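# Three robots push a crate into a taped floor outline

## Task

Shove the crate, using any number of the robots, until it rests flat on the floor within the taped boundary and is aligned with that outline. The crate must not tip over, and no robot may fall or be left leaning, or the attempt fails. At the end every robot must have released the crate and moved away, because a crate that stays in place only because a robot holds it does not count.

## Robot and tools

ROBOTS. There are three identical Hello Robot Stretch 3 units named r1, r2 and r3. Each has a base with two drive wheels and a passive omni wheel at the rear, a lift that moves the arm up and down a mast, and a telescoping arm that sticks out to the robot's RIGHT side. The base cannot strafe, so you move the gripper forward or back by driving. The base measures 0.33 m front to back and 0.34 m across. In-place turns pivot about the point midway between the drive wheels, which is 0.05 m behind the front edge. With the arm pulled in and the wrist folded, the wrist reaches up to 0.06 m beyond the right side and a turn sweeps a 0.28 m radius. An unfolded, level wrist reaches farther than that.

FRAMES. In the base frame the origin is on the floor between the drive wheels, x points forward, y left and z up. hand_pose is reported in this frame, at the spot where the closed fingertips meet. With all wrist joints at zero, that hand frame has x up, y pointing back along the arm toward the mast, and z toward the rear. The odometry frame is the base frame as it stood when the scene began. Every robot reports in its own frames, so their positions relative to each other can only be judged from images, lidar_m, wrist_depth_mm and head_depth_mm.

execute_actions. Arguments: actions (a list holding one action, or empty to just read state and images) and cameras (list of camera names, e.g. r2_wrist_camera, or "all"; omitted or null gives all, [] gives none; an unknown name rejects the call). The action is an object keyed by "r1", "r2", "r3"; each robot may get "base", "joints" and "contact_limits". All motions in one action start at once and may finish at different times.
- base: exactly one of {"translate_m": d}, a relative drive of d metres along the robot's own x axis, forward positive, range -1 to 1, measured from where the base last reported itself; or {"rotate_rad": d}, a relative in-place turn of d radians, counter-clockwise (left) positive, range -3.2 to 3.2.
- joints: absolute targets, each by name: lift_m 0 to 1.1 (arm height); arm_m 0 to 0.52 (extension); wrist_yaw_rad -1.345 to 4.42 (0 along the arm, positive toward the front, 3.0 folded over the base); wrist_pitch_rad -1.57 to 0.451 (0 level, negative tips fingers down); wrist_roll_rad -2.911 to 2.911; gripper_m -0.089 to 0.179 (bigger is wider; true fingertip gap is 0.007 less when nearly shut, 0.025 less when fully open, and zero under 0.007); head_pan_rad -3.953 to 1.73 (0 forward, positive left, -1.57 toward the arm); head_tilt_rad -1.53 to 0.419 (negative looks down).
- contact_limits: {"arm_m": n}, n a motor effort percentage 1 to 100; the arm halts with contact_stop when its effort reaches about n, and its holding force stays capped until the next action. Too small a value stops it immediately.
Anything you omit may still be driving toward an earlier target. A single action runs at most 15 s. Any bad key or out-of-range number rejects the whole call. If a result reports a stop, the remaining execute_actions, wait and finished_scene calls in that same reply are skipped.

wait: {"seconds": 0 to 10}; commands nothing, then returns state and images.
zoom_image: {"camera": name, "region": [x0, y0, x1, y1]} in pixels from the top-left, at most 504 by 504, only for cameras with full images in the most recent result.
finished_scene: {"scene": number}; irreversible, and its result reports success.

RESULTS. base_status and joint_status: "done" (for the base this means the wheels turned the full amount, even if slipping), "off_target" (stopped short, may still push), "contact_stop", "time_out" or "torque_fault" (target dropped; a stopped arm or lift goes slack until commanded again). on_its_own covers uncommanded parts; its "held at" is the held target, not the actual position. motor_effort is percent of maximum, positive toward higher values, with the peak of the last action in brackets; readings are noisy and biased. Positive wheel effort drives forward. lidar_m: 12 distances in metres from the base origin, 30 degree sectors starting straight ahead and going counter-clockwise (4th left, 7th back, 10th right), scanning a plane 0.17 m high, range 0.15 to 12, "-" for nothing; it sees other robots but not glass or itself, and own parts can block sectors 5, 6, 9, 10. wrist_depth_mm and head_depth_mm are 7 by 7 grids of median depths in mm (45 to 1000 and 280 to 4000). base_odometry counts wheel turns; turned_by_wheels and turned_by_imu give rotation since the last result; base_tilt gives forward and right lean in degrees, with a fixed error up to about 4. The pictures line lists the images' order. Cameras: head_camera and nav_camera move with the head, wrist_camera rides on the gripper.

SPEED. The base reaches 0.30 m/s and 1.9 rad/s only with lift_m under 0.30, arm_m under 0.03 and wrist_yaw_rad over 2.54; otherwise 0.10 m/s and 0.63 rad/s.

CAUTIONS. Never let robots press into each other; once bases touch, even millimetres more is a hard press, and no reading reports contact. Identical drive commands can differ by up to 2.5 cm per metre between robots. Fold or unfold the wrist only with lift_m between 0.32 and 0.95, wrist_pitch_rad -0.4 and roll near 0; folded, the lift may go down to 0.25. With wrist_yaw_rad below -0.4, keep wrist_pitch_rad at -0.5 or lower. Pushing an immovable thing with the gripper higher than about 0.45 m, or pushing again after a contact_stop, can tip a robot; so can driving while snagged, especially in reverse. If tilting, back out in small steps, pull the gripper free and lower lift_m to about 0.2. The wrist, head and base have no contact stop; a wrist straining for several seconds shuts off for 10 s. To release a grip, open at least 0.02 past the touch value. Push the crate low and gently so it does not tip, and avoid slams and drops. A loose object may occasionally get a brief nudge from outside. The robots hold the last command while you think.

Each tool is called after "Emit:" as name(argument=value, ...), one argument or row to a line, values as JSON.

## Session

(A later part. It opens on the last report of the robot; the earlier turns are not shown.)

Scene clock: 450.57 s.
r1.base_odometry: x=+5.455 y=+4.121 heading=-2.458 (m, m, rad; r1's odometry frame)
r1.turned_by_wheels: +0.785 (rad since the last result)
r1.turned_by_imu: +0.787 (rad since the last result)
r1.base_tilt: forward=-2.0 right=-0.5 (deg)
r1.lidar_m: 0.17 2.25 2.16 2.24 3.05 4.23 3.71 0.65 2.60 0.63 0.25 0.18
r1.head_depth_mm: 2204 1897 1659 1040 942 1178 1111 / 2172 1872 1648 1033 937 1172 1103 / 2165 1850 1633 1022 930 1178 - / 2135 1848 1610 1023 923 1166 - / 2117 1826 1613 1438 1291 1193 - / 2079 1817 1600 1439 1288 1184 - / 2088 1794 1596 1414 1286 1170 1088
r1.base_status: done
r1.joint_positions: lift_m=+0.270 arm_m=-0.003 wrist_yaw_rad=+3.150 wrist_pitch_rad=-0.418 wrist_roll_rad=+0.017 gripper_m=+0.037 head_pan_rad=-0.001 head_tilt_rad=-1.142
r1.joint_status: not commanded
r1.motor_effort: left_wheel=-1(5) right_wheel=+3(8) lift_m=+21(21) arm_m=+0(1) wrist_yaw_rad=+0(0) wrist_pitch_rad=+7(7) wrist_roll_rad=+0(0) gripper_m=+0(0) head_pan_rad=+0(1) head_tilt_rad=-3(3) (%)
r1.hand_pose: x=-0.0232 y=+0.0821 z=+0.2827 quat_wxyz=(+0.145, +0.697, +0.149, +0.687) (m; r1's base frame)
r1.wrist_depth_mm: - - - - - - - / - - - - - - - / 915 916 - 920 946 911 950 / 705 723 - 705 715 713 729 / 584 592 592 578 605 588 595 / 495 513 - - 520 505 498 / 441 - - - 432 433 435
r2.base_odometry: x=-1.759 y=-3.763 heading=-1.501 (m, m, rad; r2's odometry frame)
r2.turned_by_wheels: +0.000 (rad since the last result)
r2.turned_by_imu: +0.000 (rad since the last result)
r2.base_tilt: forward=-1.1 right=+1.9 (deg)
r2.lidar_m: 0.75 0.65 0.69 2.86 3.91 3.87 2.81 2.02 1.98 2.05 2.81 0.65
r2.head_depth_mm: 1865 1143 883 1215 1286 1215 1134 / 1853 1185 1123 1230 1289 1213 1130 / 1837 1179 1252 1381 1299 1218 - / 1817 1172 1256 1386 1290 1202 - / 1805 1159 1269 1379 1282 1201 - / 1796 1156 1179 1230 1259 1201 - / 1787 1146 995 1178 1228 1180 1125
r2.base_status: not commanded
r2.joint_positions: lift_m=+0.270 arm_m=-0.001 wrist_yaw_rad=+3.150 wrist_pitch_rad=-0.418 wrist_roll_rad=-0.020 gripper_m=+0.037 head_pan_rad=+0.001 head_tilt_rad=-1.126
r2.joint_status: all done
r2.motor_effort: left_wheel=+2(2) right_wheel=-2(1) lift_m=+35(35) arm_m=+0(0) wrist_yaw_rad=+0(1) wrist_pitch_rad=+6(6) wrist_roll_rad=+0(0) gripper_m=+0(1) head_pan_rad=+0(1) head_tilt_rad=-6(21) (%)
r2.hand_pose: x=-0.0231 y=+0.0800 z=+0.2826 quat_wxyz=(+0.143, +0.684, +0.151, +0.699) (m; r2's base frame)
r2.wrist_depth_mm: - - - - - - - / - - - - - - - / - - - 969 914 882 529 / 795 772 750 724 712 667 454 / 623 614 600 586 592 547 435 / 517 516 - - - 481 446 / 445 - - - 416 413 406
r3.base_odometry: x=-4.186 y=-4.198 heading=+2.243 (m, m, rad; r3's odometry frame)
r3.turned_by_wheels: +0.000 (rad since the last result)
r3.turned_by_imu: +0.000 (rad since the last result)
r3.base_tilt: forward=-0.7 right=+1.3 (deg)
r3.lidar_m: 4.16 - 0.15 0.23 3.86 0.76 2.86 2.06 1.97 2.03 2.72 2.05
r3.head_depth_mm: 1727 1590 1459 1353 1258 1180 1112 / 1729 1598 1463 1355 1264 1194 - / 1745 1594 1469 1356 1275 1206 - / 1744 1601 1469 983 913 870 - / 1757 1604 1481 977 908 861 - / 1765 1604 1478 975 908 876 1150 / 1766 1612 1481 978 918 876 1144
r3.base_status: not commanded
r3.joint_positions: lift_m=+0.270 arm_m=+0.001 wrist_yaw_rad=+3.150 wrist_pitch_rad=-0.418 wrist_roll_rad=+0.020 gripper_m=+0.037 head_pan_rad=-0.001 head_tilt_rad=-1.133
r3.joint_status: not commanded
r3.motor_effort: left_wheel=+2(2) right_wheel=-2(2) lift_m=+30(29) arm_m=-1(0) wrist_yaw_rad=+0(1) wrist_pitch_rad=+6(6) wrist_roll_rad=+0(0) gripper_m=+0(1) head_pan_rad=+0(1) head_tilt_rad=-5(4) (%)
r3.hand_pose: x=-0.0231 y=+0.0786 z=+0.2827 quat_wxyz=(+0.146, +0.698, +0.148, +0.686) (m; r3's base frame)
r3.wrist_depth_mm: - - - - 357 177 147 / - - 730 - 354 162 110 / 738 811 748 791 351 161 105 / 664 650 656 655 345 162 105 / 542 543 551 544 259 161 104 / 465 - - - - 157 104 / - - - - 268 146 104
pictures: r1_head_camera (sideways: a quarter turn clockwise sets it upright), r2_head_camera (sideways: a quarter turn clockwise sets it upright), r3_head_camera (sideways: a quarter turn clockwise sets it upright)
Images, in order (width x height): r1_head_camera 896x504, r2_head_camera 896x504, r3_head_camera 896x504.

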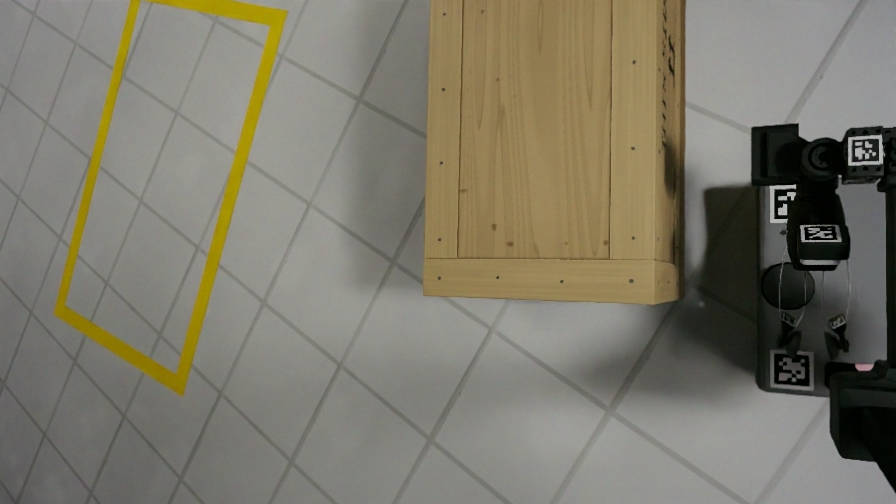

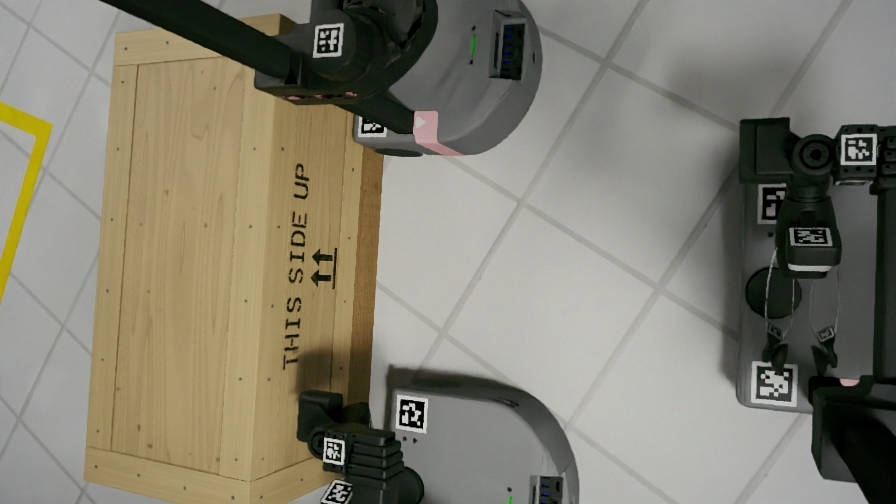

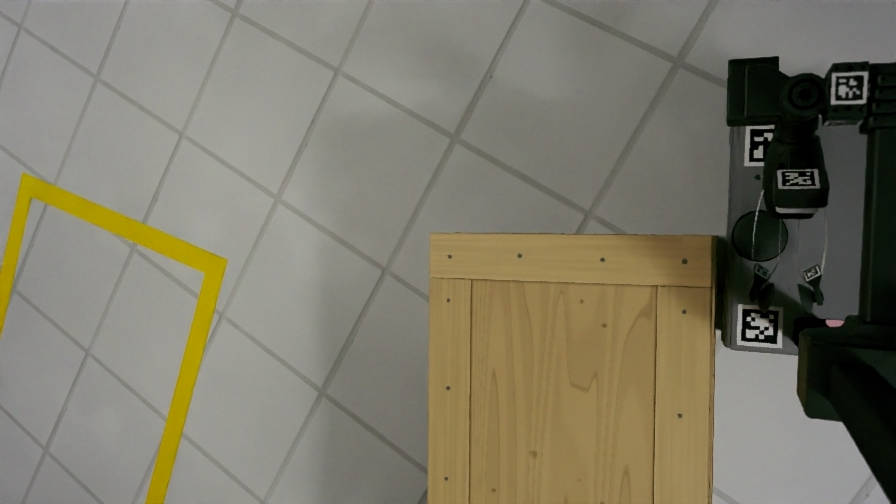

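Emit:
execute_actions(
  actions=[
    {"r3":{"base":{"translate_m":0.01}},"r1":{"base":{"translate_m":0.117}},"r2":{"base":{"translate_m":0.3}}},
  ],
  cameras=[],
)

Emit:
execute_actions(
  actions=[
    {"r3":{"base":{"translate_m":0.2}},"r1":{"base":{"translate_m":0.2}}},
  ],
  cameras=["r2_head_camera"],
)

Scene clock: 456.07 s.
r1.base_odometry: x=+5.365 y=+4.047 heading=-2.458 (m, m, rad; r1's odometry frame)
r1.turned_by_wheels: +0.000 (rad since the last result)
r1.turned_by_imu: +0.002 (rad since the last result)
r1.base_tilt: forward=-1.9 right=-0.5 (deg)
r1.lidar_m: - 2.19 2.11 2.18 2.98 4.33 3.80 0.49 0.51 0.23 0.15 -
r1.head_depth_mm: 2189 1892 1647 1482 938 868 1114 / 2165 1865 1645 1467 934 865 1105 / 2170 1870 1633 1458 928 853 - / 2120 1862 1626 1447 925 847 - / 2103 1838 1614 1439 1284 1188 - / 2099 1799 1594 1431 1301 1175 - / 2085 1791 1579 1422 1287 1178 1093
r1.base_status: done
r1.joint_positions: lift_m=+0.270 arm_m=-0.003 wrist_yaw_rad=+3.150 wrist_pitch_rad=-0.418 wrist_roll_rad=+0.017 gripper_m=+0.037 head_pan_rad=-0.001 head_tilt_rad=-1.142
r1.joint_status: not commanded
r1.motor_effort: left_wheel=-1(5) right_wheel=+3(9) lift_m=+21(21) arm_m=+0(0) wrist_yaw_rad=+0(0) wrist_pitch_rad=+7(7) wrist_roll_rad=+0(0) gripper_m=-1(0) head_pan_rad=+1(0) head_tilt_rad=-4(3) (%)
r1.hand_pose: x=-0.0232 y=+0.0821 z=+0.2827 quat_wxyz=(+0.145, +0.697, +0.149, +0.687) (m; r1's base frame)
r1.wrist_depth_mm: - - - - - - - / - - - - - - - / 899 925 - 926 947 934 940 / 703 707 - 737 700 724 717 / 591 597 593 580 615 587 96 / 501 510 - - 504 500 96 / 448 - - - 426 427 97
r2.base_odometry: x=-1.738 y=-4.062 heading=-1.500 (m, m, rad; r2's odometry frame)
r2.turned_by_wheels: +0.000 (rad since the last result)
r2.turned_by_imu: -0.001 (rad since the last result)
r2.base_tilt: forward=-1.2 right=+1.9 (deg)
r2.lidar_m: 0.45 0.46 0.51 2.72 3.68 4.14 3.01 2.20 2.13 2.21 0.53 0.40
r2.head_depth_mm: 1868 1683 1088 801 769 1175 1137 / 1845 1669 1083 1020 1119 1191 1135 / 1829 1660 1078 1027 1297 1214 - / 1817 1649 1069 1035 1292 1210 - / 1811 1639 1062 1045 1282 1205 - / 1806 1629 1057 1006 1240 1187 - / 1789 1624 1047 914 1093 1160 1123
r2.base_status: done
r2.joint_positions: lift_m=+0.270 arm_m=-0.001 wrist_yaw_rad=+3.150 wrist_pitch_rad=-0.418 wrist_roll_rad=-0.020 gripper_m=+0.037 head_pan_rad=+0.001 head_tilt_rad=-1.127
r2.joint_status: not commanded
r2.motor_effort: left_wheel=+2(15) right_wheel=-1(5) lift_m=+36(35) arm_m=+0(0) wrist_yaw_rad=+0(0) wrist_pitch_rad=+6(6) wrist_roll_rad=+0(0) gripper_m=+0(0) head_pan_rad=-1(0) head_tilt_rad=-6(6) (%)
r2.hand_pose: x=-0.0231 y=+0.0800 z=+0.2826 quat_wxyz=(+0.143, +0.684, +0.151, +0.699) (m; r2's base frame)
r2.wrist_depth_mm: - - - - - - 485 / - - - - - - - / - - 995 951 910 539 532 / 790 764 755 726 649 418 410 / 630 615 604 585 485 376 342 / 523 516 - - - 405 363 / 447 - - - 417 411 396
r3.base_odometry: x=-4.192 y=-4.190 heading=+2.244 (m, m, rad; r3's odometry frame)
r3.turned_by_wheels: +0.001 (rad since the last result)
r3.turned_by_imu: +0.001 (rad since the last result)
r3.base_tilt: forward=-0.8 right=+1.3 (deg)
r3.lidar_m: 4.15 - 0.15 0.20 0.53 0.53 2.86 2.08 1.98 2.04 2.73 2.04
r3.head_depth_mm: 1727 1590 1465 1359 1270 1186 1113 / 1721 1603 1454 1357 1274 1198 - / 1735 1599 1471 1359 1267 1200 - / 1760 1595 1470 1339 911 866 - / 1749 1605 1482 968 909 866 - / 1756 1619 1483 973 911 878 1147 / 1775 1613 1484 976 913 878 1138
r3.base_status: translate_m off_target (by the wheels' count: +0.0098 of +0.0100)
r3.joint_positions: lift_m=+0.270 arm_m=+0.001 wrist_yaw_rad=+3.150 wrist_pitch_rad=-0.418 wrist_roll_rad=+0.020 gripper_m=+0.037 head_pan_rad=-0.001 head_tilt_rad=-1.133
r3.joint_status: not commanded
r3.on_its_own: left_wheel is at rest, and its effort (+45) is outside its rest range (-18 to +18)
r3.motor_effort: left_wheel=+45(48) right_wheel=+0(8) lift_m=+30(30) arm_m=+0(0) wrist_yaw_rad=+0(0) wrist_pitch_rad=+6(6) wrist_roll_rad=+0(0) gripper_m=-1(1) head_pan_rad=+0(0) head_tilt_rad=-5(4) (%)
r3.hand_pose: x=-0.0231 y=+0.0786 z=+0.2827 quat_wxyz=(+0.146, +0.698, +0.148, +0.686) (m; r3's base frame)
r3.wrist_depth_mm: 517 - - - 317 167 148 / - - - 686 319 144 102 / 503 558 829 716 312 143 94 / 411 532 659 658 308 142 93 / 417 509 553 542 231 144 93 / 454 - - - - 140 92 / - - - - 237 130 92
pictures: none
No camera images: the call's "cameras" was empty. Leave "cameras" out to get every camera's image.

Scene clock: 458.90 s.
r1.base_odometry: x=+5.210 y=+3.920 heading=-2.457 (m, m, rad; r1's odometry frame)
r1.turned_by_wheels: +0.001 (rad since the last result)
r1.turned_by_imu: -0.773 (rad since the last result)
r1.base_tilt: forward=-2.0 right=-0.4 (deg)
r1.lidar_m: - 4.12 2.39 2.08 2.08 2.43 4.30 4.32 0.51 0.51 0.67 0.15
r1.head_depth_mm: 2186 1879 1657 1080 1284 1216 1082 / 2192 1888 1165 1037 1287 1203 1104 / 2143 1853 1168 1031 945 1200 - / 2125 1842 1618 1021 923 1039 - / 2111 1832 1623 1015 921 851 - / 2098 1819 1608 1435 913 1165 - / 2126 1804 1586 1424 1251 1172 1088
r1.base_status: translate_m off_target (by the wheels' count: +0.1997 of +0.2000)
r1.joint_positions: lift_m=+0.270 arm_m=-0.003 wrist_yaw_rad=+3.150 wrist_pitch_rad=-0.418 wrist_roll_rad=+0.017 gripper_m=+0.037 head_pan_rad=-0.001 head_tilt_rad=-1.142
r1.joint_status: not commanded
r1.on_its_own: left_wheel is at rest, and its effort (+34) is outside its rest range (-18 to +18); right_wheel is at rest, and its effort (+24) is outside its rest range (-18 to +18)
r1.motor_effort: left_wheel=+34(46) right_wheel=+24(58) lift_m=+21(22) arm_m=+0(0) wrist_yaw_rad=+0(0) wrist_pitch_rad=+7(7) wrist_roll_rad=+0(0) gripper_m=+1(0) head_pan_rad=+1(1) head_tilt_rad=-2(4) (%)
r1.hand_pose: x=-0.0231 y=+0.0822 z=+0.2827 quat_wxyz=(+0.145, +0.697, +0.148, +0.687) (m; r1's base frame)
r1.wrist_depth_mm: - - - - - - - / - - - - - - - / 918 914 - 911 967 946 91 / 708 707 - 707 719 751 93 / 572 587 583 591 621 566 98 / 502 517 - - 508 131 105 / 436 - - - 423 135 111
r2.base_odometry: x=-1.738 y=-4.062 heading=-1.500 (m, m, rad; r2's odometry frame)
r2.turned_by_wheels: +0.000 (rad since the last result)
r2.turned_by_imu: -0.001 (rad since the last result)
r2.base_tilt: forward=-1.2 right=+1.9 (deg)
r2.lidar_m: 0.45 0.47 0.52 2.71 3.67 4.13 3.00 2.21 2.13 2.21 0.54 0.40
r2.head_depth_mm: 1869 1678 1093 813 775 1181 1139 / 1855 1663 1081 1020 1124 1187 1130 / 1843 1656 1076 1028 1292 1215 - / 1823 1650 1069 1032 1288 1208 - / 1800 1649 1067 1041 1278 1204 - / 1800 1622 1056 1061 1277 1202 - / 1785 1613 1053 1069 1141 1182 1128
r2.base_status: not commanded
r2.joint_positions: lift_m=+0.270 arm_m=-0.001 wrist_yaw_rad=+3.150 wrist_pitch_rad=-0.418 wrist_roll_rad=-0.020 gripper_m=+0.037 head_pan_rad=+0.001 head_tilt_rad=-1.127
r2.joint_status: not commanded
r2.motor_effort: left_wheel=+2(2) right_wheel=-2(1) lift_m=+35(35) arm_m=+0(0) wrist_yaw_rad=+0(0) wrist_pitch_rad=+7(7) wrist_roll_rad=+0(0) gripper_m=+0(1) head_pan_rad=-1(1) head_tilt_rad=-7(6) (%)
r2.hand_pose: x=-0.0231 y=+0.0800 z=+0.2826 quat_wxyz=(+0.143, +0.684, +0.151, +0.699) (m; r2's base frame)
r2.wrist_depth_mm: - - - - - - - / - - - - - - - / - - 990 947 873 540 513 / 783 769 762 721 649 459 412 / 627 613 602 584 568 481 420 / 519 518 - - - 472 452 / 446 - - - 418 410 407
r3.base_odometry: x=-4.317 y=-4.034 heading=+2.244 (m, m, rad; r3's odometry frame)
r3.turned_by_wheels: +0.001 (rad since the last result)
r3.turned_by_imu: +0.033 (rad since the last result)
r3.base_tilt: forward=-0.7 right=+1.3 (deg)
r3.lidar_m: 4.19 - 0.15 0.21 0.53 0.54 2.76 2.05 1.98 2.06 2.84 2.04
r3.head_depth_mm: 1729 1591 1469 1356 1267 1187 1115 / 1741 1587 1481 1360 1269 1199 - / 1743 1603 1480 1359 1271 1200 - / 1745 1613 1473 993 913 863 - / 1751 1610 1483 973 910 866 - / 1756 1608 1481 977 908 875 1147 / 1762 1612 1491 979 915 878 1137
r3.base_status: translate_m off_target (by the wheels' count: +0.1997 of +0.2000)
r3.joint_positions: lift_m=+0.270 arm_m=+0.001 wrist_yaw_rad=+3.150 wrist_pitch_rad=-0.418 wrist_roll_rad=+0.020 gripper_m=+0.037 head_pan_rad=-0.001 head_tilt_rad=-1.133
r3.joint_status: not commanded
r3.on_its_own: left_wheel is at rest, and its effort (+49) is outside its rest range (-18 to +18); right_wheel is at rest, and its effort (+47) is outside its rest range (-18 to +18)
r3.motor_effort: left_wheel=+49(70) right_wheel=+47(56) lift_m=+29(30) arm_m=+0(1) wrist_yaw_rad=+0(0) wrist_pitch_rad=+6(7) wrist_roll_rad=+0(0) gripper_m=+0(0) head_pan_rad=+0(0) head_tilt_rad=-4(4) (%)
r3.hand_pose: x=-0.0231 y=+0.0786 z=+0.2826 quat_wxyz=(+0.146, +0.698, +0.148, +0.686) (m; r3's base frame)
r3.wrist_depth_mm: 523 - - - 344 167 147 / - 643 - 781 340 141 100 / 504 536 815 791 326 139 89 / 413 522 655 649 315 137 89 / 431 507 550 545 230 136 87 / 464 - - - - 133 87 / - - - - 244 123 86
pictures: r2_head_camera (sideways: a quarter turn clockwise sets it upright)
Images, in order (width x height): r2_head_camera 896x504.

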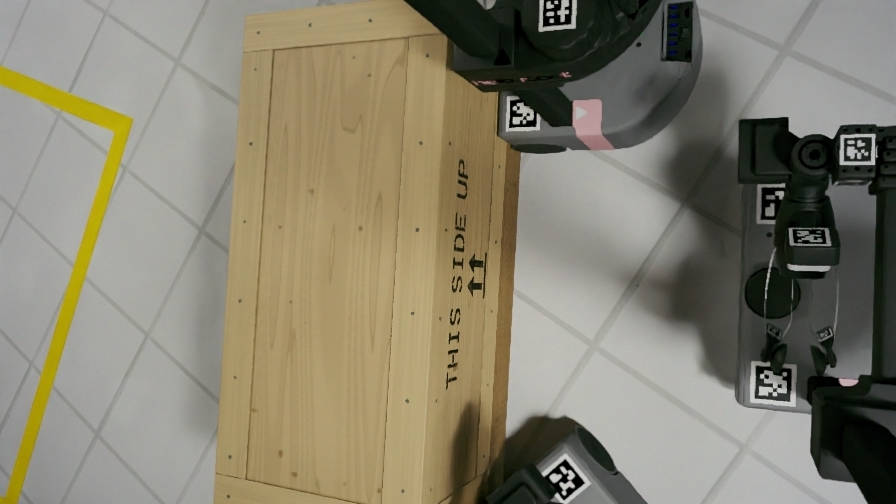

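Emit:
execute_actions(
  actions=[
    {"r3":{"base":{"translate_m":-0.004}},"r1":{"base":{"translate_m":-0.3}},"r2":{"base":{"translate_m":-0.17}}},
  ],
  cameras=[],
)

Emit:
execute_actions(
  actions=[
    {"r1":{"base":{"rotate_rad":-0.64}}},
  ],
  cameras=[],
)

Emit:
execute_actions(
  actions=[
    {"r1":{"base":{"translate_m":0.32}}},
  ],
  cameras=[],
)

Emit:
execute_actions(
  actions=[
    {"r1":{"base":{"rotate_rad":1.41}}},
  ],
  cameras=["r1_head_camera"],
)

Scene clock: 477.03 s.
r1.base_odometry: x=+5.442 y=+4.110 heading=-2.457 (m, m, rad; r1's odometry frame)
r1.turned_by_wheels: +0.000 (rad since the last result)
r1.turned_by_imu: +0.001 (rad since the last result)
r1.base_tilt: forward=-2.0 right=-0.4 (deg)
r1.lidar_m: 0.35 0.44 2.31 2.00 2.01 2.33 4.02 4.04 3.18 0.61 0.67 0.55
r1.head_depth_mm: 2185 1892 1266 1411 1329 1212 1113 / 2187 1348 1178 1429 1319 1214 1105 / 2146 1857 1154 1191 1317 1205 - / 2113 1847 1148 1038 1271 1204 - / 2114 1817 1137 1022 1258 1193 - / 2110 1811 1596 1059 1293 1175 - / 2093 1795 1591 1418 1286 1176 1094
r1.base_status: done
r1.joint_positions: lift_m=+0.270 arm_m=-0.003 wrist_yaw_rad=+3.150 wrist_pitch_rad=-0.418 wrist_roll_rad=+0.017 gripper_m=+0.037 head_pan_rad=-0.001 head_tilt_rad=-1.142
r1.joint_status: not commanded
r1.motor_effort: left_wheel=+1(26) right_wheel=-1(21) lift_m=+21(21) arm_m=+0(1) wrist_yaw_rad=+0(1) wrist_pitch_rad=+7(7) wrist_roll_rad=+0(0) gripper_m=+1(0) head_pan_rad=+1(0) head_tilt_rad=-4(4) (%)
r1.hand_pose: x=-0.0231 y=+0.0822 z=+0.2827 quat_wxyz=(+0.145, +0.697, +0.148, +0.687) (m; r1's base frame)
r1.wrist_depth_mm: - - - - - - - / - - - - - - - / 913 910 - 931 944 933 953 / 707 708 - 720 702 725 707 / 582 593 591 592 623 591 597 / 496 514 - - 516 498 499 / 443 - - - 424 434 437
r2.base_odometry: x=-1.750 y=-3.893 heading=-1.500 (m, m, rad; r2's odometry frame)
r2.turned_by_wheels: +0.000 (rad since the last result)
r2.turned_by_imu: -0.001 (rad since the last result)
r2.base_tilt: forward=-1.2 right=+1.8 (deg)
r2.lidar_m: 0.62 0.64 0.67 2.80 3.80 3.99 2.90 2.12 2.05 2.12 2.89 0.54
r2.head_depth_mm: 1864 1208 862 834 1178 1216 1136 / 1860 1187 1099 1190 1217 1217 1130 / 1838 1181 1102 1350 1298 1216 - / 1827 1168 1097 1360 1288 1212 - / 1802 1162 1091 1343 1281 1206 - / 1792 1157 1090 1344 1272 1193 - / 1772 1143 1089 1341 1272 1179 1126
r2.base_status: done
r2.joint_positions: lift_m=+0.270 arm_m=-0.001 wrist_yaw_rad=+3.150 wrist_pitch_rad=-0.418 wrist_roll_rad=-0.020 gripper_m=+0.037 head_pan_rad=+0.001 head_tilt_rad=-1.127
r2.joint_status: not commanded
r2.motor_effort: left_wheel=+2(10) right_wheel=-2(6) lift_m=+36(35) arm_m=+0(0) wrist_yaw_rad=+0(0) wrist_pitch_rad=+6(7) wrist_roll_rad=+0(0) gripper_m=+0(0) head_pan_rad=-1(0) head_tilt_rad=-6(6) (%)
r2.hand_pose: x=-0.0231 y=+0.0800 z=+0.2826 quat_wxyz=(+0.143, +0.684, +0.151, +0.699) (m; r2's base frame)
r2.wrist_depth_mm: - - - - - - - / - - - - - 745 - / - - 980 936 670 603 853 / 794 771 748 730 692 639 679 / 621 613 600 583 597 560 552 / 519 519 - - - 475 464 / 443 - - - 418 411 403
r3.base_odometry: x=-4.314 y=-4.037 heading=+2.244 (m, m, rad; r3's odometry frame)
r3.turned_by_wheels: +0.000 (rad since the last result)
r3.turned_by_imu: +0.000 (rad since the last result)
r3.base_tilt: forward=-0.7 right=+1.3 (deg)
r3.lidar_m: 4.18 - 0.15 0.22 3.98 0.66 2.76 2.05 1.98 2.06 2.83 2.04
r3.head_depth_mm: 1734 1581 1461 1358 1260 1187 1111 / 1738 1594 1456 1349 1262 1197 - / 1743 1597 1463 1364 1272 1201 - / 1758 1597 1474 991 913 864 - / 1740 1603 1471 975 906 862 - / 1766 1610 1479 974 911 876 1149 / 1755 1622 1484 970 913 880 1136
r3.base_status: done
r3.joint_positions: lift_m=+0.270 arm_m=+0.001 wrist_yaw_rad=+3.150 wrist_pitch_rad=-0.418 wrist_roll_rad=+0.020 gripper_m=+0.037 head_pan_rad=-0.001 head_tilt_rad=-1.133
r3.joint_status: not commanded
r3.motor_effort: left_wheel=+0(35) right_wheel=+1(36) lift_m=+29(30) arm_m=-1(0) wrist_yaw_rad=+0(0) wrist_pitch_rad=+6(6) wrist_roll_rad=+0(0) gripper_m=+0(1) head_pan_rad=+1(0) head_tilt_rad=-5(5) (%)
r3.hand_pose: x=-0.0231 y=+0.0786 z=+0.2826 quat_wxyz=(+0.146, +0.698, +0.148, +0.686) (m; r3's base frame)
r3.wrist_depth_mm: - - - - 362 167 147 / 632 - - - 354 149 102 / 568 791 829 829 345 147 94 / 557 655 653 659 332 144 93 / 527 540 550 547 240 146 92 / 465 - - - - 141 91 / - - - - 254 129 91
pictures: none
No camera images: the call's "cameras" was empty. Leave "cameras" out to get every camera's image.

Scene clock: 478.57 s.
r1.base_odometry: x=+5.442 y=+4.110 heading=-3.097 (m, m, rad; r1's odometry frame)
r1.turned_by_wheels: -0.640 (rad since the last result)
r1.turned_by_imu: -0.642 (rad since the last result)
r1.base_tilt: forward=-1.9 right=-0.4 (deg)
r1.lidar_m: 0.68 0.35 0.37 2.50 2.02 2.00 2.20 3.42 4.02 3.42 0.61 0.67
r1.head_depth_mm: 2183 1892 1625 1270 1271 1210 1112 / 2172 1863 1655 1443 1303 1201 1103 / 2157 1792 1583 1458 1317 1209 - / 2010 1073 1434 1453 1306 1195 - / 2121 1791 1404 1420 1302 1193 - / 2092 1279 1125 1056 1222 1179 - / 2085 1269 1124 1007 942 1176 1091
r1.base_status: done
r1.joint_positions: lift_m=+0.270 arm_m=-0.003 wrist_yaw_rad=+3.150 wrist_pitch_rad=-0.418 wrist_roll_rad=+0.017 gripper_m=+0.037 head_pan_rad=-0.001 head_tilt_rad=-1.142
r1.joint_status: not commanded
r1.motor_effort: left_wheel=+1(7) right_wheel=-2(7) lift_m=+22(21) arm_m=+0(0) wrist_yaw_rad=+0(0) wrist_pitch_rad=+7(7) wrist_roll_rad=+0(0) gripper_m=+1(0) head_pan_rad=+1(1) head_tilt_rad=-3(3) (%)
r1.hand_pose: x=-0.0231 y=+0.0822 z=+0.2827 quat_wxyz=(+0.145, +0.697, +0.148, +0.687) (m; r1's base frame)
r1.wrist_depth_mm: - - - - - 559 339 / - - - - - 544 329 / 908 931 - 945 920 524 332 / 707 714 - 699 725 504 358 / 579 582 598 579 602 501 393 / 496 520 - - 521 471 443 / 443 - - - 426 431 436
r2.base_odometry: x=-1.750 y=-3.893 heading=-1.500 (m, m, rad; r2's odometry frame)
r2.turned_by_wheels: +0.000 (rad since the last result)
r2.turned_by_imu: +0.000 (rad since the last result)
r2.base_tilt: forward=-1.2 right=+1.8 (deg)
r2.lidar_m: 0.62 0.64 0.67 2.80 3.83 3.99 2.91 2.11 2.04 2.12 2.91 0.54
r2.head_depth_mm: 1857 1209 860 832 1183 1220 1136 / 1843 1185 1100 1189 1214 1212 1136 / 1836 1176 1105 1347 1292 1214 - / 1828 1169 1100 1357 1287 1208 - / 1799 1160 1089 1344 1279 1206 - / 1795 1152 1088 1343 1277 1196 - / 1794 1146 1088 1346 1270 1180 1126
r2.base_status: not commanded
r2.joint_positions: lift_m=+0.270 arm_m=-0.001 wrist_yaw_rad=+3.150 wrist_pitch_rad=-0.418 wrist_roll_rad=-0.020 gripper_m=+0.037 head_pan_rad=+0.001 head_tilt_rad=-1.127
r2.joint_status: not commanded
r2.motor_effort: left_wheel=+2(2) right_wheel=-1(2) lift_m=+35(35) arm_m=+0(0) wrist_yaw_rad=+0(0) wrist_pitch_rad=+6(6) wrist_roll_rad=+0(0) gripper_m=-1(0) head_pan_rad=-1(1) head_tilt_rad=-6(6) (%)
r2.hand_pose: x=-0.0231 y=+0.0800 z=+0.2826 quat_wxyz=(+0.143, +0.684, +0.151, +0.699) (m; r2's base frame)
r2.wrist_depth_mm: - - - - - - - / - - - - - 755 - / - - - 947 779 652 768 / 784 770 742 721 697 686 669 / 631 616 603 588 587 562 554 / 524 517 - - - 474 467 / 445 - - - 418 410 402
r3.base_odometry: x=-4.314 y=-4.037 heading=+2.244 (m, m, rad; r3's odometry frame)
r3.turned_by_wheels: +0.000 (rad since the last result)
r3.turned_by_imu: +0.000 (rad since the last result)
r3.base_tilt: forward=-0.7 right=+1.2 (deg)
r3.lidar_m: 4.20 - 0.15 0.22 3.99 0.66 2.76 2.05 1.98 2.06 2.83 2.05
r3.head_depth_mm: 1723 1577 1467 1358 1271 1184 1113 / 1726 1581 1479 1367 1273 1202 - / 1741 1589 1476 1355 1269 1201 - / 1747 1597 1471 992 912 862 - / 1751 1607 1489 971 908 860 - / 1758 1590 1482 974 907 880 1148 / 1771 1624 1488 980 914 877 1137
r3.base_status: not commanded
r3.joint_positions: lift_m=+0.270 arm_m=+0.001 wrist_yaw_rad=+3.150 wrist_pitch_rad=-0.418 wrist_roll_rad=+0.020 gripper_m=+0.037 head_pan_rad=-0.001 head_tilt_rad=-1.133
r3.joint_status: not commanded
r3.motor_effort: left_wheel=+0(0) right_wheel=+1(1) lift_m=+30(29) arm_m=-1(0) wrist_yaw_rad=+0(1) wrist_pitch_rad=+6(6) wrist_roll_rad=+0(0) gripper_m=+0(1) head_pan_rad=+1(0) head_tilt_rad=-5(4) (%)
r3.hand_pose: x=-0.0231 y=+0.0786 z=+0.2826 quat_wxyz=(+0.146, +0.698, +0.148, +0.686) (m; r3's base frame)
r3.wrist_depth_mm: - - - - 362 167 147 / 638 - - - 358 149 102 / 560 790 827 827 343 146 94 / 560 657 655 656 331 145 93 / 526 542 556 545 242 146 92 / 469 - - - - 140 91 / - - - - 253 129 91
pictures: none
No camera images: the call's "cameras" was empty. Leave "cameras" out to get every camera's image.

Scene clock: 481.43 s.
r1.base_odometry: x=+5.123 y=+4.096 heading=-3.097 (m, m, rad; r1's odometry frame)
r1.turned_by_wheels: +0.000 (rad since the last result)
r1.turned_by_imu: +0.001 (rad since the last result)
r1.base_tilt: forward=-2.0 right=-0.4 (deg)
r1.lidar_m: 0.56 0.28 0.23 0.23 2.26 2.25 2.47 3.86 4.23 0.47 0.46 2.51
r1.head_depth_mm: 2179 1886 1658 1479 1160 1072 1107 / 2188 1873 1661 1462 1310 1190 1106 / 2153 1850 1575 1400 1317 1205 - / 2042 1075 916 1263 1307 1202 - / 2082 1799 1531 1247 1303 1197 - / 2100 1811 1131 1024 990 1127 - / 2057 1784 1120 1005 910 836 827
r1.base_status: done
r1.joint_positions: lift_m=+0.270 arm_m=-0.003 wrist_yaw_rad=+3.150 wrist_pitch_rad=-0.418 wrist_roll_rad=+0.017 gripper_m=+0.037 head_pan_rad=-0.001 head_tilt_rad=-1.142
r1.joint_status: not commanded
r1.motor_effort: left_wheel=+2(9) right_wheel=-2(6) lift_m=+21(21) arm_m=+0(0) wrist_yaw_rad=-1(1) wrist_pitch_rad=+7(7) wrist_roll_rad=+0(0) gripper_m=+0(0) head_pan_rad=+0(1) head_tilt_rad=-2(4) (%)
r1.hand_pose: x=-0.0231 y=+0.0822 z=+0.2827 quat_wxyz=(+0.145, +0.697, +0.148, +0.687) (m; r1's base frame)
r1.wrist_depth_mm: - - 260 254 247 239 237 / - - - 273 264 259 249 / 944 942 - 299 288 280 274 / 713 720 - 329 320 310 301 / 590 595 588 370 356 342 331 / 499 510 - - 384 384 366 / 442 - - - 425 418 415
r2.base_odometry: x=-1.750 y=-3.893 heading=-1.500 (m, m, rad; r2's odometry frame)
r2.turned_by_wheels: +0.000 (rad since the last result)
r2.turned_by_imu: -0.001 (rad since the last result)
r2.base_tilt: forward=-1.1 right=+1.8 (deg)
r2.lidar_m: 0.62 0.46 2.70 2.80 3.83 3.99 2.90 2.12 2.04 2.12 2.90 0.54
r2.head_depth_mm: 1863 1210 859 833 1181 1217 1139 / 1845 1190 1104 1189 1216 1214 1132 / 1835 1180 1103 1354 1291 1216 - / 1807 1170 1092 1362 1287 1206 - / 1814 1164 1085 1351 1283 1204 - / 1789 1152 1091 1339 1264 1200 - / 1791 1150 1091 1180 1100 1184 1124
r2.base_status: not commanded
r2.joint_positions: lift_m=+0.270 arm_m=-0.001 wrist_yaw_rad=+3.150 wrist_pitch_rad=-0.418 wrist_roll_rad=-0.020 gripper_m=+0.037 head_pan_rad=+0.001 head_tilt_rad=-1.127
r2.joint_status: not commanded
r2.motor_effort: left_wheel=+2(2) right_wheel=-1(1) lift_m=+35(35) arm_m=+0(0) wrist_yaw_rad=+0(0) wrist_pitch_rad=+7(6) wrist_roll_rad=+0(0) gripper_m=+1(0) head_pan_rad=+0(1) head_tilt_rad=-6(6) (%)
r2.hand_pose: x=-0.0231 y=+0.0800 z=+0.2826 quat_wxyz=(+0.143, +0.684, +0.151, +0.699) (m; r2's base frame)
r2.wrist_depth_mm: - - - - - - - / - - - - - - - / - - 994 954 924 552 529 / 789 767 746 734 711 462 408 / 627 617 594 585 598 469 366 / 521 514 - - - 458 414 / 447 - - - 418 408 406
r3.base_odometry: x=-4.314 y=-4.037 heading=+2.244 (m, m, rad; r3's odometry frame)
r3.turned_by_wheels: +0.000 (rad since the last result)
r3.turned_by_imu: +0.000 (rad since the last result)
r3.base_tilt: forward=-0.7 right=+1.3 (deg)
r3.lidar_m: 4.20 - 0.15 0.22 0.71 0.66 2.76 2.05 1.98 2.06 2.82 2.04
r3.head_depth_mm: 1721 1579 1460 1353 1266 1192 1114 / 1736 1587 1466 1359 1265 1198 - / 1745 1585 1464 1367 1260 1196 - / 1754 1601 1473 988 910 861 - / 1753 1618 1477 972 910 866 - / 1761 1603 1477 975 913 879 1147 / 1767 1615 1486 975 912 878 1133
r3.base_status: not commanded
r3.joint_positions: lift_m=+0.270 arm_m=+0.001 wrist_yaw_rad=+3.150 wrist_pitch_rad=-0.418 wrist_roll_rad=+0.020 gripper_m=+0.037 head_pan_rad=-0.001 head_tilt_rad=-1.133
r3.joint_status: not commanded
r3.motor_effort: left_wheel=+1(0) right_wheel=+1(1) lift_m=+29(30) arm_m=-1(0) wrist_yaw_rad=+0(0) wrist_pitch_rad=+6(6) wrist_roll_rad=+0(0) gripper_m=+0(0) head_pan_rad=+0(0) head_tilt_rad=-4(5) (%)
r3.hand_pose: x=-0.0231 y=+0.0786 z=+0.2826 quat_wxyz=(+0.146, +0.698, +0.148, +0.686) (m; r3's base frame)
r3.wrist_depth_mm: - - - - 363 166 147 / 631 - - 741 356 148 102 / 569 784 783 774 343 146 94 / 553 652 654 657 332 145 93 / 531 539 546 545 241 146 92 / 463 - - - - 141 91 / - - - - 252 129 91
pictures: none
No camera images: the call's "cameras" was empty. Leave "cameras" out to get every camera's image.

Scene clock: 483.60 s.
r1.base_odometry: x=+5.123 y=+4.096 heading=-1.687 (m, m, rad; r1's odometry frame)
r1.turned_by_wheels: +1.410 (rad since the last result)
r1.turned_by_imu: +1.413 (rad since the last result)
r1.base_tilt: forward=-2.1 right=-0.5 (deg)
r1.lidar_m: 0.23 0.23 2.25 2.33 3.19 4.20 3.60 0.46 2.51 0.57 0.33 0.24
r1.head_depth_mm: 2189 1881 1646 1044 952 1200 1113 / 2164 1876 1626 1035 953 1189 1108 / 2164 1871 1628 1034 943 1190 - / 2120 1844 1620 1023 941 1186 - / 2125 1820 1623 1027 940 1182 - / 2099 1828 1605 1429 1294 1178 - / 2089 1804 1573 1425 1284 1170 1095
r1.base_status: done
r1.joint_positions: lift_m=+0.270 arm_m=-0.003 wrist_yaw_rad=+3.150 wrist_pitch_rad=-0.418 wrist_roll_rad=+0.017 gripper_m=+0.037 head_pan_rad=-0.001 head_tilt_rad=-1.142
r1.joint_status: not commanded
r1.motor_effort: left_wheel=+0(6) right_wheel=+3(12) lift_m=+21(21) arm_m=+0(0) wrist_yaw_rad=+0(0) wrist_pitch_rad=+7(7) wrist_roll_rad=+0(0) gripper_m=-1(0) head_pan_rad=+0(1) head_tilt_rad=-3(3) (%)
r1.hand_pose: x=-0.0231 y=+0.0821 z=+0.2827 quat_wxyz=(+0.145, +0.697, +0.148, +0.687) (m; r1's base frame)
r1.wrist_depth_mm: - - - - - - - / - - - - - - - / 913 922 - 938 889 929 907 / 702 698 - 725 737 721 723 / 583 575 595 593 620 591 578 / 499 514 - - 519 502 506 / 442 - - - 429 432 436
r2.base_odometry: x=-1.750 y=-3.893 heading=-1.500 (m, m, rad; r2's odometry frame)
r2.turned_by_wheels: +0.000 (rad since the last result)
r2.turned_by_imu: +0.000 (rad since the last result)
r2.base_tilt: forward=-1.3 right=+1.7 (deg)
r2.lidar_m: 0.62 0.46 0.52 2.80 3.82 3.98 2.91 2.12 2.04 2.12 2.90 0.54
r2.head_depth_mm: 1873 1208 861 836 1182 1218 1136 / 1854 1183 1100 1191 1214 1214 1133 / 1843 1175 1104 1349 1291 1208 - / 1825 1170 1102 1355 1293 1205 - / 1818 1165 1088 1349 1282 1206 - / 1798 1154 1093 914 1112 1179 - / 1792 1144 1090 1272 1098 1150 1126
r2.base_status: not commanded
r2.joint_positions: lift_m=+0.270 arm_m=-0.001 wrist_yaw_rad=+3.150 wrist_pitch_rad=-0.418 wrist_roll_rad=-0.020 gripper_m=+0.037 head_pan_rad=+0.001 head_tilt_rad=-1.127
r2.joint_status: not commanded
r2.motor_effort: left_wheel=+2(2) right_wheel=-2(2) lift_m=+35(35) arm_m=+0(0) wrist_yaw_rad=+0(0) wrist_pitch_rad=+6(6) wrist_roll_rad=+0(0) gripper_m=-1(1) head_pan_rad=+0(1) head_tilt_rad=-6(6) (%)
r2.hand_pose: x=-0.0231 y=+0.0800 z=+0.2826 quat_wxyz=(+0.143, +0.684, +0.151, +0.699) (m; r2's base frame)
r2.wrist_depth_mm: - - - - - - 448 / - - - - - - 455 / - - 979 958 920 538 494 / 785 769 753 723 700 438 408 / 631 610 605 581 469 356 336 / 520 510 - - - 347 293 / 444 - - - 418 362 314
r3.base_odometry: x=-4.314 y=-4.037 heading=+2.244 (m, m, rad; r3's odometry frame)
r3.turned_by_wheels: +0.000 (rad since the last result)
r3.turned_by_imu: +0.000 (rad since the last result)
r3.base_tilt: forward=-0.7 right=+1.3 (deg)
r3.lidar_m: 4.20 - 0.15 0.22 0.72 0.66 2.77 2.05 1.98 2.05 2.82 2.04
r3.head_depth_mm: 1733 1584 1463 1360 1268 1186 1115 / 1736 1595 1463 1361 1261 1205 - / 1739 1587 1467 1358 1272 1198 - / 1758 1604 1480 988 912 864 - / 1745 1597 1487 977 909 865 - / 1762 1609 1476 977 910 877 1152 / 1763 1616 1485 972 915 875 1137
r3.base_status: not commanded
r3.joint_positions: lift_m=+0.270 arm_m=+0.001 wrist_yaw_rad=+3.150 wrist_pitch_rad=-0.418 wrist_roll_rad=+0.020 gripper_m=+0.037 head_pan_rad=-0.001 head_tilt_rad=-1.133
r3.joint_status: not commanded
r3.motor_effort: left_wheel=+0(0) right_wheel=+1(1) lift_m=+30(29) arm_m=+0(0) wrist_yaw_rad=+0(0) wrist_pitch_rad=+6(6) wrist_roll_rad=+0(0) gripper_m=+0(0) head_pan_rad=+1(1) head_tilt_rad=-5(5) (%)
r3.hand_pose: x=-0.0231 y=+0.0786 z=+0.2826 quat_wxyz=(+0.146, +0.698, +0.148, +0.686) (m; r3's base frame)
r3.wrist_depth_mm: - - - - 364 166 147 / 642 - 680 - 355 149 102 / 555 744 661 825 343 146 94 / 556 647 665 657 330 144 93 / 528 542 552 545 242 146 92 / 463 - - - - 141 91 / - - - - 252 130 91
pictures: r1_head_camera (sideways: a quarter turn clockwise sets it upright)
Images, in order (width x height): r1_head_camera 896x504.

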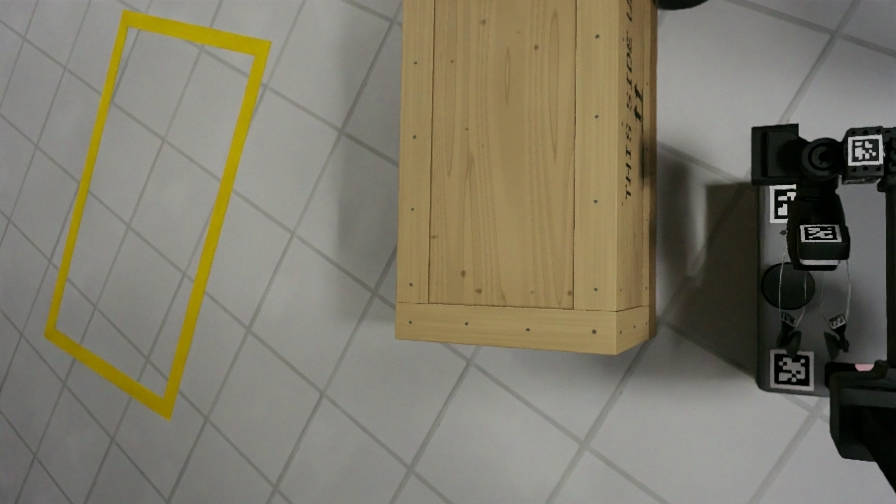

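Emit:
execute_actions(
  actions=[
    {"r1":{"base":{"translate_m":0.172}}},
  ],
  cameras=[],
)

Emit:
execute_actions(
  actions=[
    {"r3":{"base":{"translate_m":0.3}},"r1":{"base":{"translate_m":0.3}}},
  ],
  cameras=["r2_head_camera"],
)

Scene clock: 487.30 s.
r1.base_odometry: x=+5.103 y=+3.925 heading=-1.687 (m, m, rad; r1's odometry frame)
r1.turned_by_wheels: +0.000 (rad since the last result)
r1.turned_by_imu: +0.001 (rad since the last result)
r1.base_tilt: forward=-2.0 right=-0.4 (deg)
r1.lidar_m: - - 2.17 2.25 3.05 4.38 0.63 0.60 2.60 0.22 0.15 -
r1.head_depth_mm: 2190 1895 1648 1471 943 869 1114 / 2174 1867 1631 1457 936 863 1106 / 2135 1851 1638 1451 931 855 - / 2141 1846 1621 1443 923 847 - / 2114 1824 1614 1444 919 845 - / 2106 1807 1602 1419 1287 1180 - / 2088 1822 1587 1422 1289 1167 1090
r1.base_status: done
r1.joint_positions: lift_m=+0.270 arm_m=-0.003 wrist_yaw_rad=+3.150 wrist_pitch_rad=-0.418 wrist_roll_rad=+0.017 gripper_m=+0.037 head_pan_rad=-0.001 head_tilt_rad=-1.142
r1.joint_status: not commanded
r1.motor_effort: left_wheel=-1(6) right_wheel=+2(9) lift_m=+21(21) arm_m=-1(0) wrist_yaw_rad=+1(0) wrist_pitch_rad=+7(7) wrist_roll_rad=+0(0) gripper_m=-1(0) head_pan_rad=+0(1) head_tilt_rad=-3(4) (%)
r1.hand_pose: x=-0.0231 y=+0.0821 z=+0.2827 quat_wxyz=(+0.145, +0.697, +0.148, +0.687) (m; r1's base frame)
r1.wrist_depth_mm: - - - - - - - / - - - - - 140 118 / 927 922 - 930 927 132 96 / 718 715 - 734 719 133 92 / 582 578 585 593 581 135 92 / 493 510 - - 201 135 93 / 441 - - - 256 135 93
r2.base_odometry: x=-1.750 y=-3.893 heading=-1.500 (m, m, rad; r2's odometry frame)
r2.turned_by_wheels: +0.000 (rad since the last result)
r2.turned_by_imu: -0.001 (rad since the last result)
r2.base_tilt: forward=-1.1 right=+1.7 (deg)
r2.lidar_m: 0.62 0.61 2.69 2.80 3.82 3.99 2.90 2.12 2.04 2.12 2.90 0.54
r2.head_depth_mm: 1873 1206 863 833 1182 1215 1140 / 1856 1187 1098 1192 1218 1212 1133 / 1826 1180 1106 1350 1296 1216 - / 1823 1173 1095 1358 1285 1211 - / 1793 1168 1087 1340 1279 1199 - / 1805 1155 1050 1184 1235 1194 - / 1777 1145 1058 1177 1178 1178 1126
r2.base_status: not commanded
r2.joint_positions: lift_m=+0.270 arm_m=-0.001 wrist_yaw_rad=+3.150 wrist_pitch_rad=-0.418 wrist_roll_rad=-0.020 gripper_m=+0.037 head_pan_rad=+0.001 head_tilt_rad=-1.127
r2.joint_status: not commanded
r2.motor_effort: left_wheel=+2(2) right_wheel=-1(2) lift_m=+35(35) arm_m=+0(0) wrist_yaw_rad=+0(0) wrist_pitch_rad=+7(6) wrist_roll_rad=+0(0) gripper_m=+0(0) head_pan_rad=+0(1) head_tilt_rad=-6(6) (%)
r2.hand_pose: x=-0.0231 y=+0.0800 z=+0.2826 quat_wxyz=(+0.143, +0.684, +0.151, +0.699) (m; r2's base frame)
r2.wrist_depth_mm: - - - - - - - / - - - - - - - / - - 996 944 921 879 820 / 788 768 743 727 707 689 458 / 626 620 597 587 597 559 417 / 520 517 - - - 474 409 / 447 - - - 415 410 401
r3.base_odometry: x=-4.314 y=-4.037 heading=+2.244 (m, m, rad; r3's odometry frame)
r3.turned_by_wheels: +0.000 (rad since the last result)
r3.turned_by_imu: +0.000 (rad since the last result)
r3.base_tilt: forward=-0.7 right=+1.3 (deg)
r3.lidar_m: 4.18 - 0.15 0.22 3.99 0.66 2.77 2.05 1.98 2.06 2.83 2.05
r3.head_depth_mm: 1730 1588 1453 1356 1267 1184 1113 / 1734 1594 1466 1358 1263 1193 - / 1729 1581 1475 1363 1277 1205 - / 1755 1599 1478 992 914 864 - / 1762 1600 1475 974 910 864 - / 1748 1615 1472 973 910 877 1145 / 1763 1597 1494 980 916 881 1142
r3.base_status: not commanded
r3.joint_positions: lift_m=+0.270 arm_m=+0.001 wrist_yaw_rad=+3.150 wrist_pitch_rad=-0.418 wrist_roll_rad=+0.020 gripper_m=+0.037 head_pan_rad=-0.001 head_tilt_rad=-1.133
r3.joint_status: not commanded
r3.motor_effort: left_wheel=+1(0) right_wheel=+1(2) lift_m=+30(30) arm_m=-1(0) wrist_yaw_rad=+0(0) wrist_pitch_rad=+6(6) wrist_roll_rad=+0(0) gripper_m=+0(0) head_pan_rad=+0(1) head_tilt_rad=-5(5) (%)
r3.hand_pose: x=-0.0231 y=+0.0786 z=+0.2826 quat_wxyz=(+0.146, +0.698, +0.148, +0.686) (m; r3's base frame)
r3.wrist_depth_mm: - - - - 363 167 147 / 635 - - 684 356 149 102 / 565 784 837 638 343 146 94 / 555 650 659 660 332 144 93 / 526 541 551 549 242 146 92 / 466 - - - - 141 92 / - - - - 254 130 91
pictures: none
No camera images: the call's "cameras" was empty. Leave "cameras" out to get every camera's image.

Scene clock: 490.10 s.
r1.base_odometry: x=+5.068 y=+3.627 heading=-1.686 (m, m, rad; r1's odometry frame)
r1.turned_by_wheels: +0.001 (rad since the last result)
r1.turned_by_imu: -0.006 (rad since the last result)
r1.base_tilt: forward=-1.8 right=-0.5 (deg)
r1.lidar_m: - - 2.20 2.25 3.05 4.39 0.64 0.60 2.59 0.21 0.15 -
r1.head_depth_mm: 2203 1876 1651 1472 942 867 1107 / 2196 1871 1640 1472 931 864 1108 / 2173 1845 1644 1458 927 854 - / 2144 1848 1619 1453 924 844 - / 2111 1838 1620 1438 919 842 - / 2097 1822 1602 1426 1297 1180 - / 2084 1809 1589 1425 1284 1176 1087
r1.base_status: translate_m off_target (by the wheels' count: +0.2997 of +0.3000)
r1.joint_positions: lift_m=+0.270 arm_m=-0.003 wrist_yaw_rad=+3.149 wrist_pitch_rad=-0.418 wrist_roll_rad=+0.017 gripper_m=+0.037 head_pan_rad=-0.001 head_tilt_rad=-1.143
r1.joint_status: not commanded
r1.on_its_own: left_wheel is at rest, and its effort (+41) is outside its rest range (-18 to +18)
r1.motor_effort: left_wheel=+41(60) right_wheel=+17(100) lift_m=+21(22) arm_m=-1(0) wrist_yaw_rad=+2(4) wrist_pitch_rad=+7(7) wrist_roll_rad=+0(0) gripper_m=-1(1) head_pan_rad=+0(1) head_tilt_rad=-4(3) (%)
r1.hand_pose: x=-0.0230 y=+0.0821 z=+0.2827 quat_wxyz=(+0.146, +0.697, +0.148, +0.687) (m; r1's base frame)
r1.wrist_depth_mm: - - - - - - - / - - - - - 132 118 / 900 940 - 929 949 124 90 / 704 711 - 695 688 125 86 / 589 575 591 579 548 126 87 / 492 509 - - 189 130 87 / 452 - - - 237 127 88
r2.base_odometry: x=-1.750 y=-3.893 heading=-1.500 (m, m, rad; r2's odometry frame)
r2.turned_by_wheels: +0.000 (rad since the last result)
r2.turned_by_imu: -0.001 (rad since the last result)
r2.base_tilt: forward=-1.2 right=+1.8 (deg)
r2.lidar_m: 0.62 0.61 2.70 2.80 3.84 3.99 2.90 2.12 2.04 2.12 2.91 0.55
r2.head_depth_mm: 1867 1206 858 834 1194 1216 1135 / 1846 1186 1097 1188 1239 1208 1129 / 1825 1179 1106 1353 1294 1218 - / 1819 1170 1097 1357 1284 1211 - / 1803 1162 1089 1334 1276 1208 - / 1794 1153 1054 1186 1237 1195 - / 1778 1152 1057 1181 1194 1181 1124
r2.base_status: not commanded
r2.joint_positions: lift_m=+0.270 arm_m=-0.001 wrist_yaw_rad=+3.150 wrist_pitch_rad=-0.418 wrist_roll_rad=-0.020 gripper_m=+0.037 head_pan_rad=+0.001 head_tilt_rad=-1.127
r2.joint_status: not commanded
r2.motor_effort: left_wheel=+2(2) right_wheel=-1(2) lift_m=+35(35) arm_m=+0(0) wrist_yaw_rad=+0(0) wrist_pitch_rad=+6(6) wrist_roll_rad=+0(0) gripper_m=+0(0) head_pan_rad=-1(1) head_tilt_rad=-7(6) (%)
r2.hand_pose: x=-0.0231 y=+0.0800 z=+0.2826 quat_wxyz=(+0.143, +0.684, +0.151, +0.699) (m; r2's base frame)
r2.wrist_depth_mm: - - - - - - - / - - - - - - - / - - 982 931 932 882 860 / 786 763 744 725 708 687 453 / 626 614 604 587 586 557 423 / 519 514 - - - 474 413 / 444 - - - 416 409 401
r3.base_odometry: x=-4.502 y=-3.803 heading=+2.245 (m, m, rad; r3's odometry frame)
r3.turned_by_wheels: +0.001 (rad since the last result)
r3.turned_by_imu: +0.002 (rad since the last result)
r3.base_tilt: forward=-0.8 right=+1.2 (deg)
r3.lidar_m: 4.19 - 0.15 0.21 3.97 0.66 2.76 2.05 1.98 2.07 2.83 2.04
r3.head_depth_mm: 1738 1590 1470 1348 1262 1191 1112 / 1745 1598 1473 1359 1265 1200 - / 1750 1602 1471 1360 1271 1204 - / 1761 1599 1474 972 919 865 - / 1754 1595 1471 972 909 865 - / 1756 1613 1480 975 910 878 1143 / 1775 1623 1489 974 917 881 1140
r3.base_status: translate_m off_target (by the wheels' count: +0.2996 of +0.3000)
r3.joint_positions: lift_m=+0.270 arm_m=+0.001 wrist_yaw_rad=+3.150 wrist_pitch_rad=-0.418 wrist_roll_rad=+0.020 gripper_m=+0.037 head_pan_rad=-0.001 head_tilt_rad=-1.133
r3.joint_status: not commanded
r3.on_its_own: left_wheel is at rest, and its effort (+50) is outside its rest range (-18 to +18); right_wheel is at rest, and its effort (+48) is outside its rest range (-18 to +18)
r3.motor_effort: left_wheel=+50(65) right_wheel=+48(57) lift_m=+30(29) arm_m=+0(0) wrist_yaw_rad=+0(0) wrist_pitch_rad=+6(6) wrist_roll_rad=+0(0) gripper_m=+0(0) head_pan_rad=+0(1) head_tilt_rad=-5(5) (%)
r3.hand_pose: x=-0.0230 y=+0.0786 z=+0.2826 quat_wxyz=(+0.146, +0.698, +0.148, +0.686) (m; r3's base frame)
r3.wrist_depth_mm: - - - - 343 167 147 / 634 - - 685 339 142 100 / 570 786 818 630 327 139 89 / 562 650 651 654 315 137 88 / 537 545 554 540 229 136 88 / 464 - - - - 134 87 / - - - - 244 123 86
pictures: r2_head_camera (sideways: a quarter turn clockwise sets it upright)
Images, in order (width x height): r2_head_camera 896x504.

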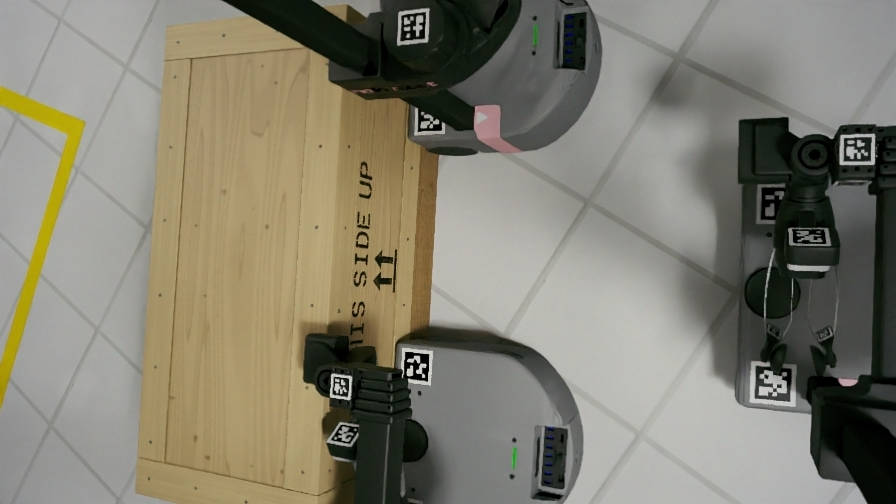

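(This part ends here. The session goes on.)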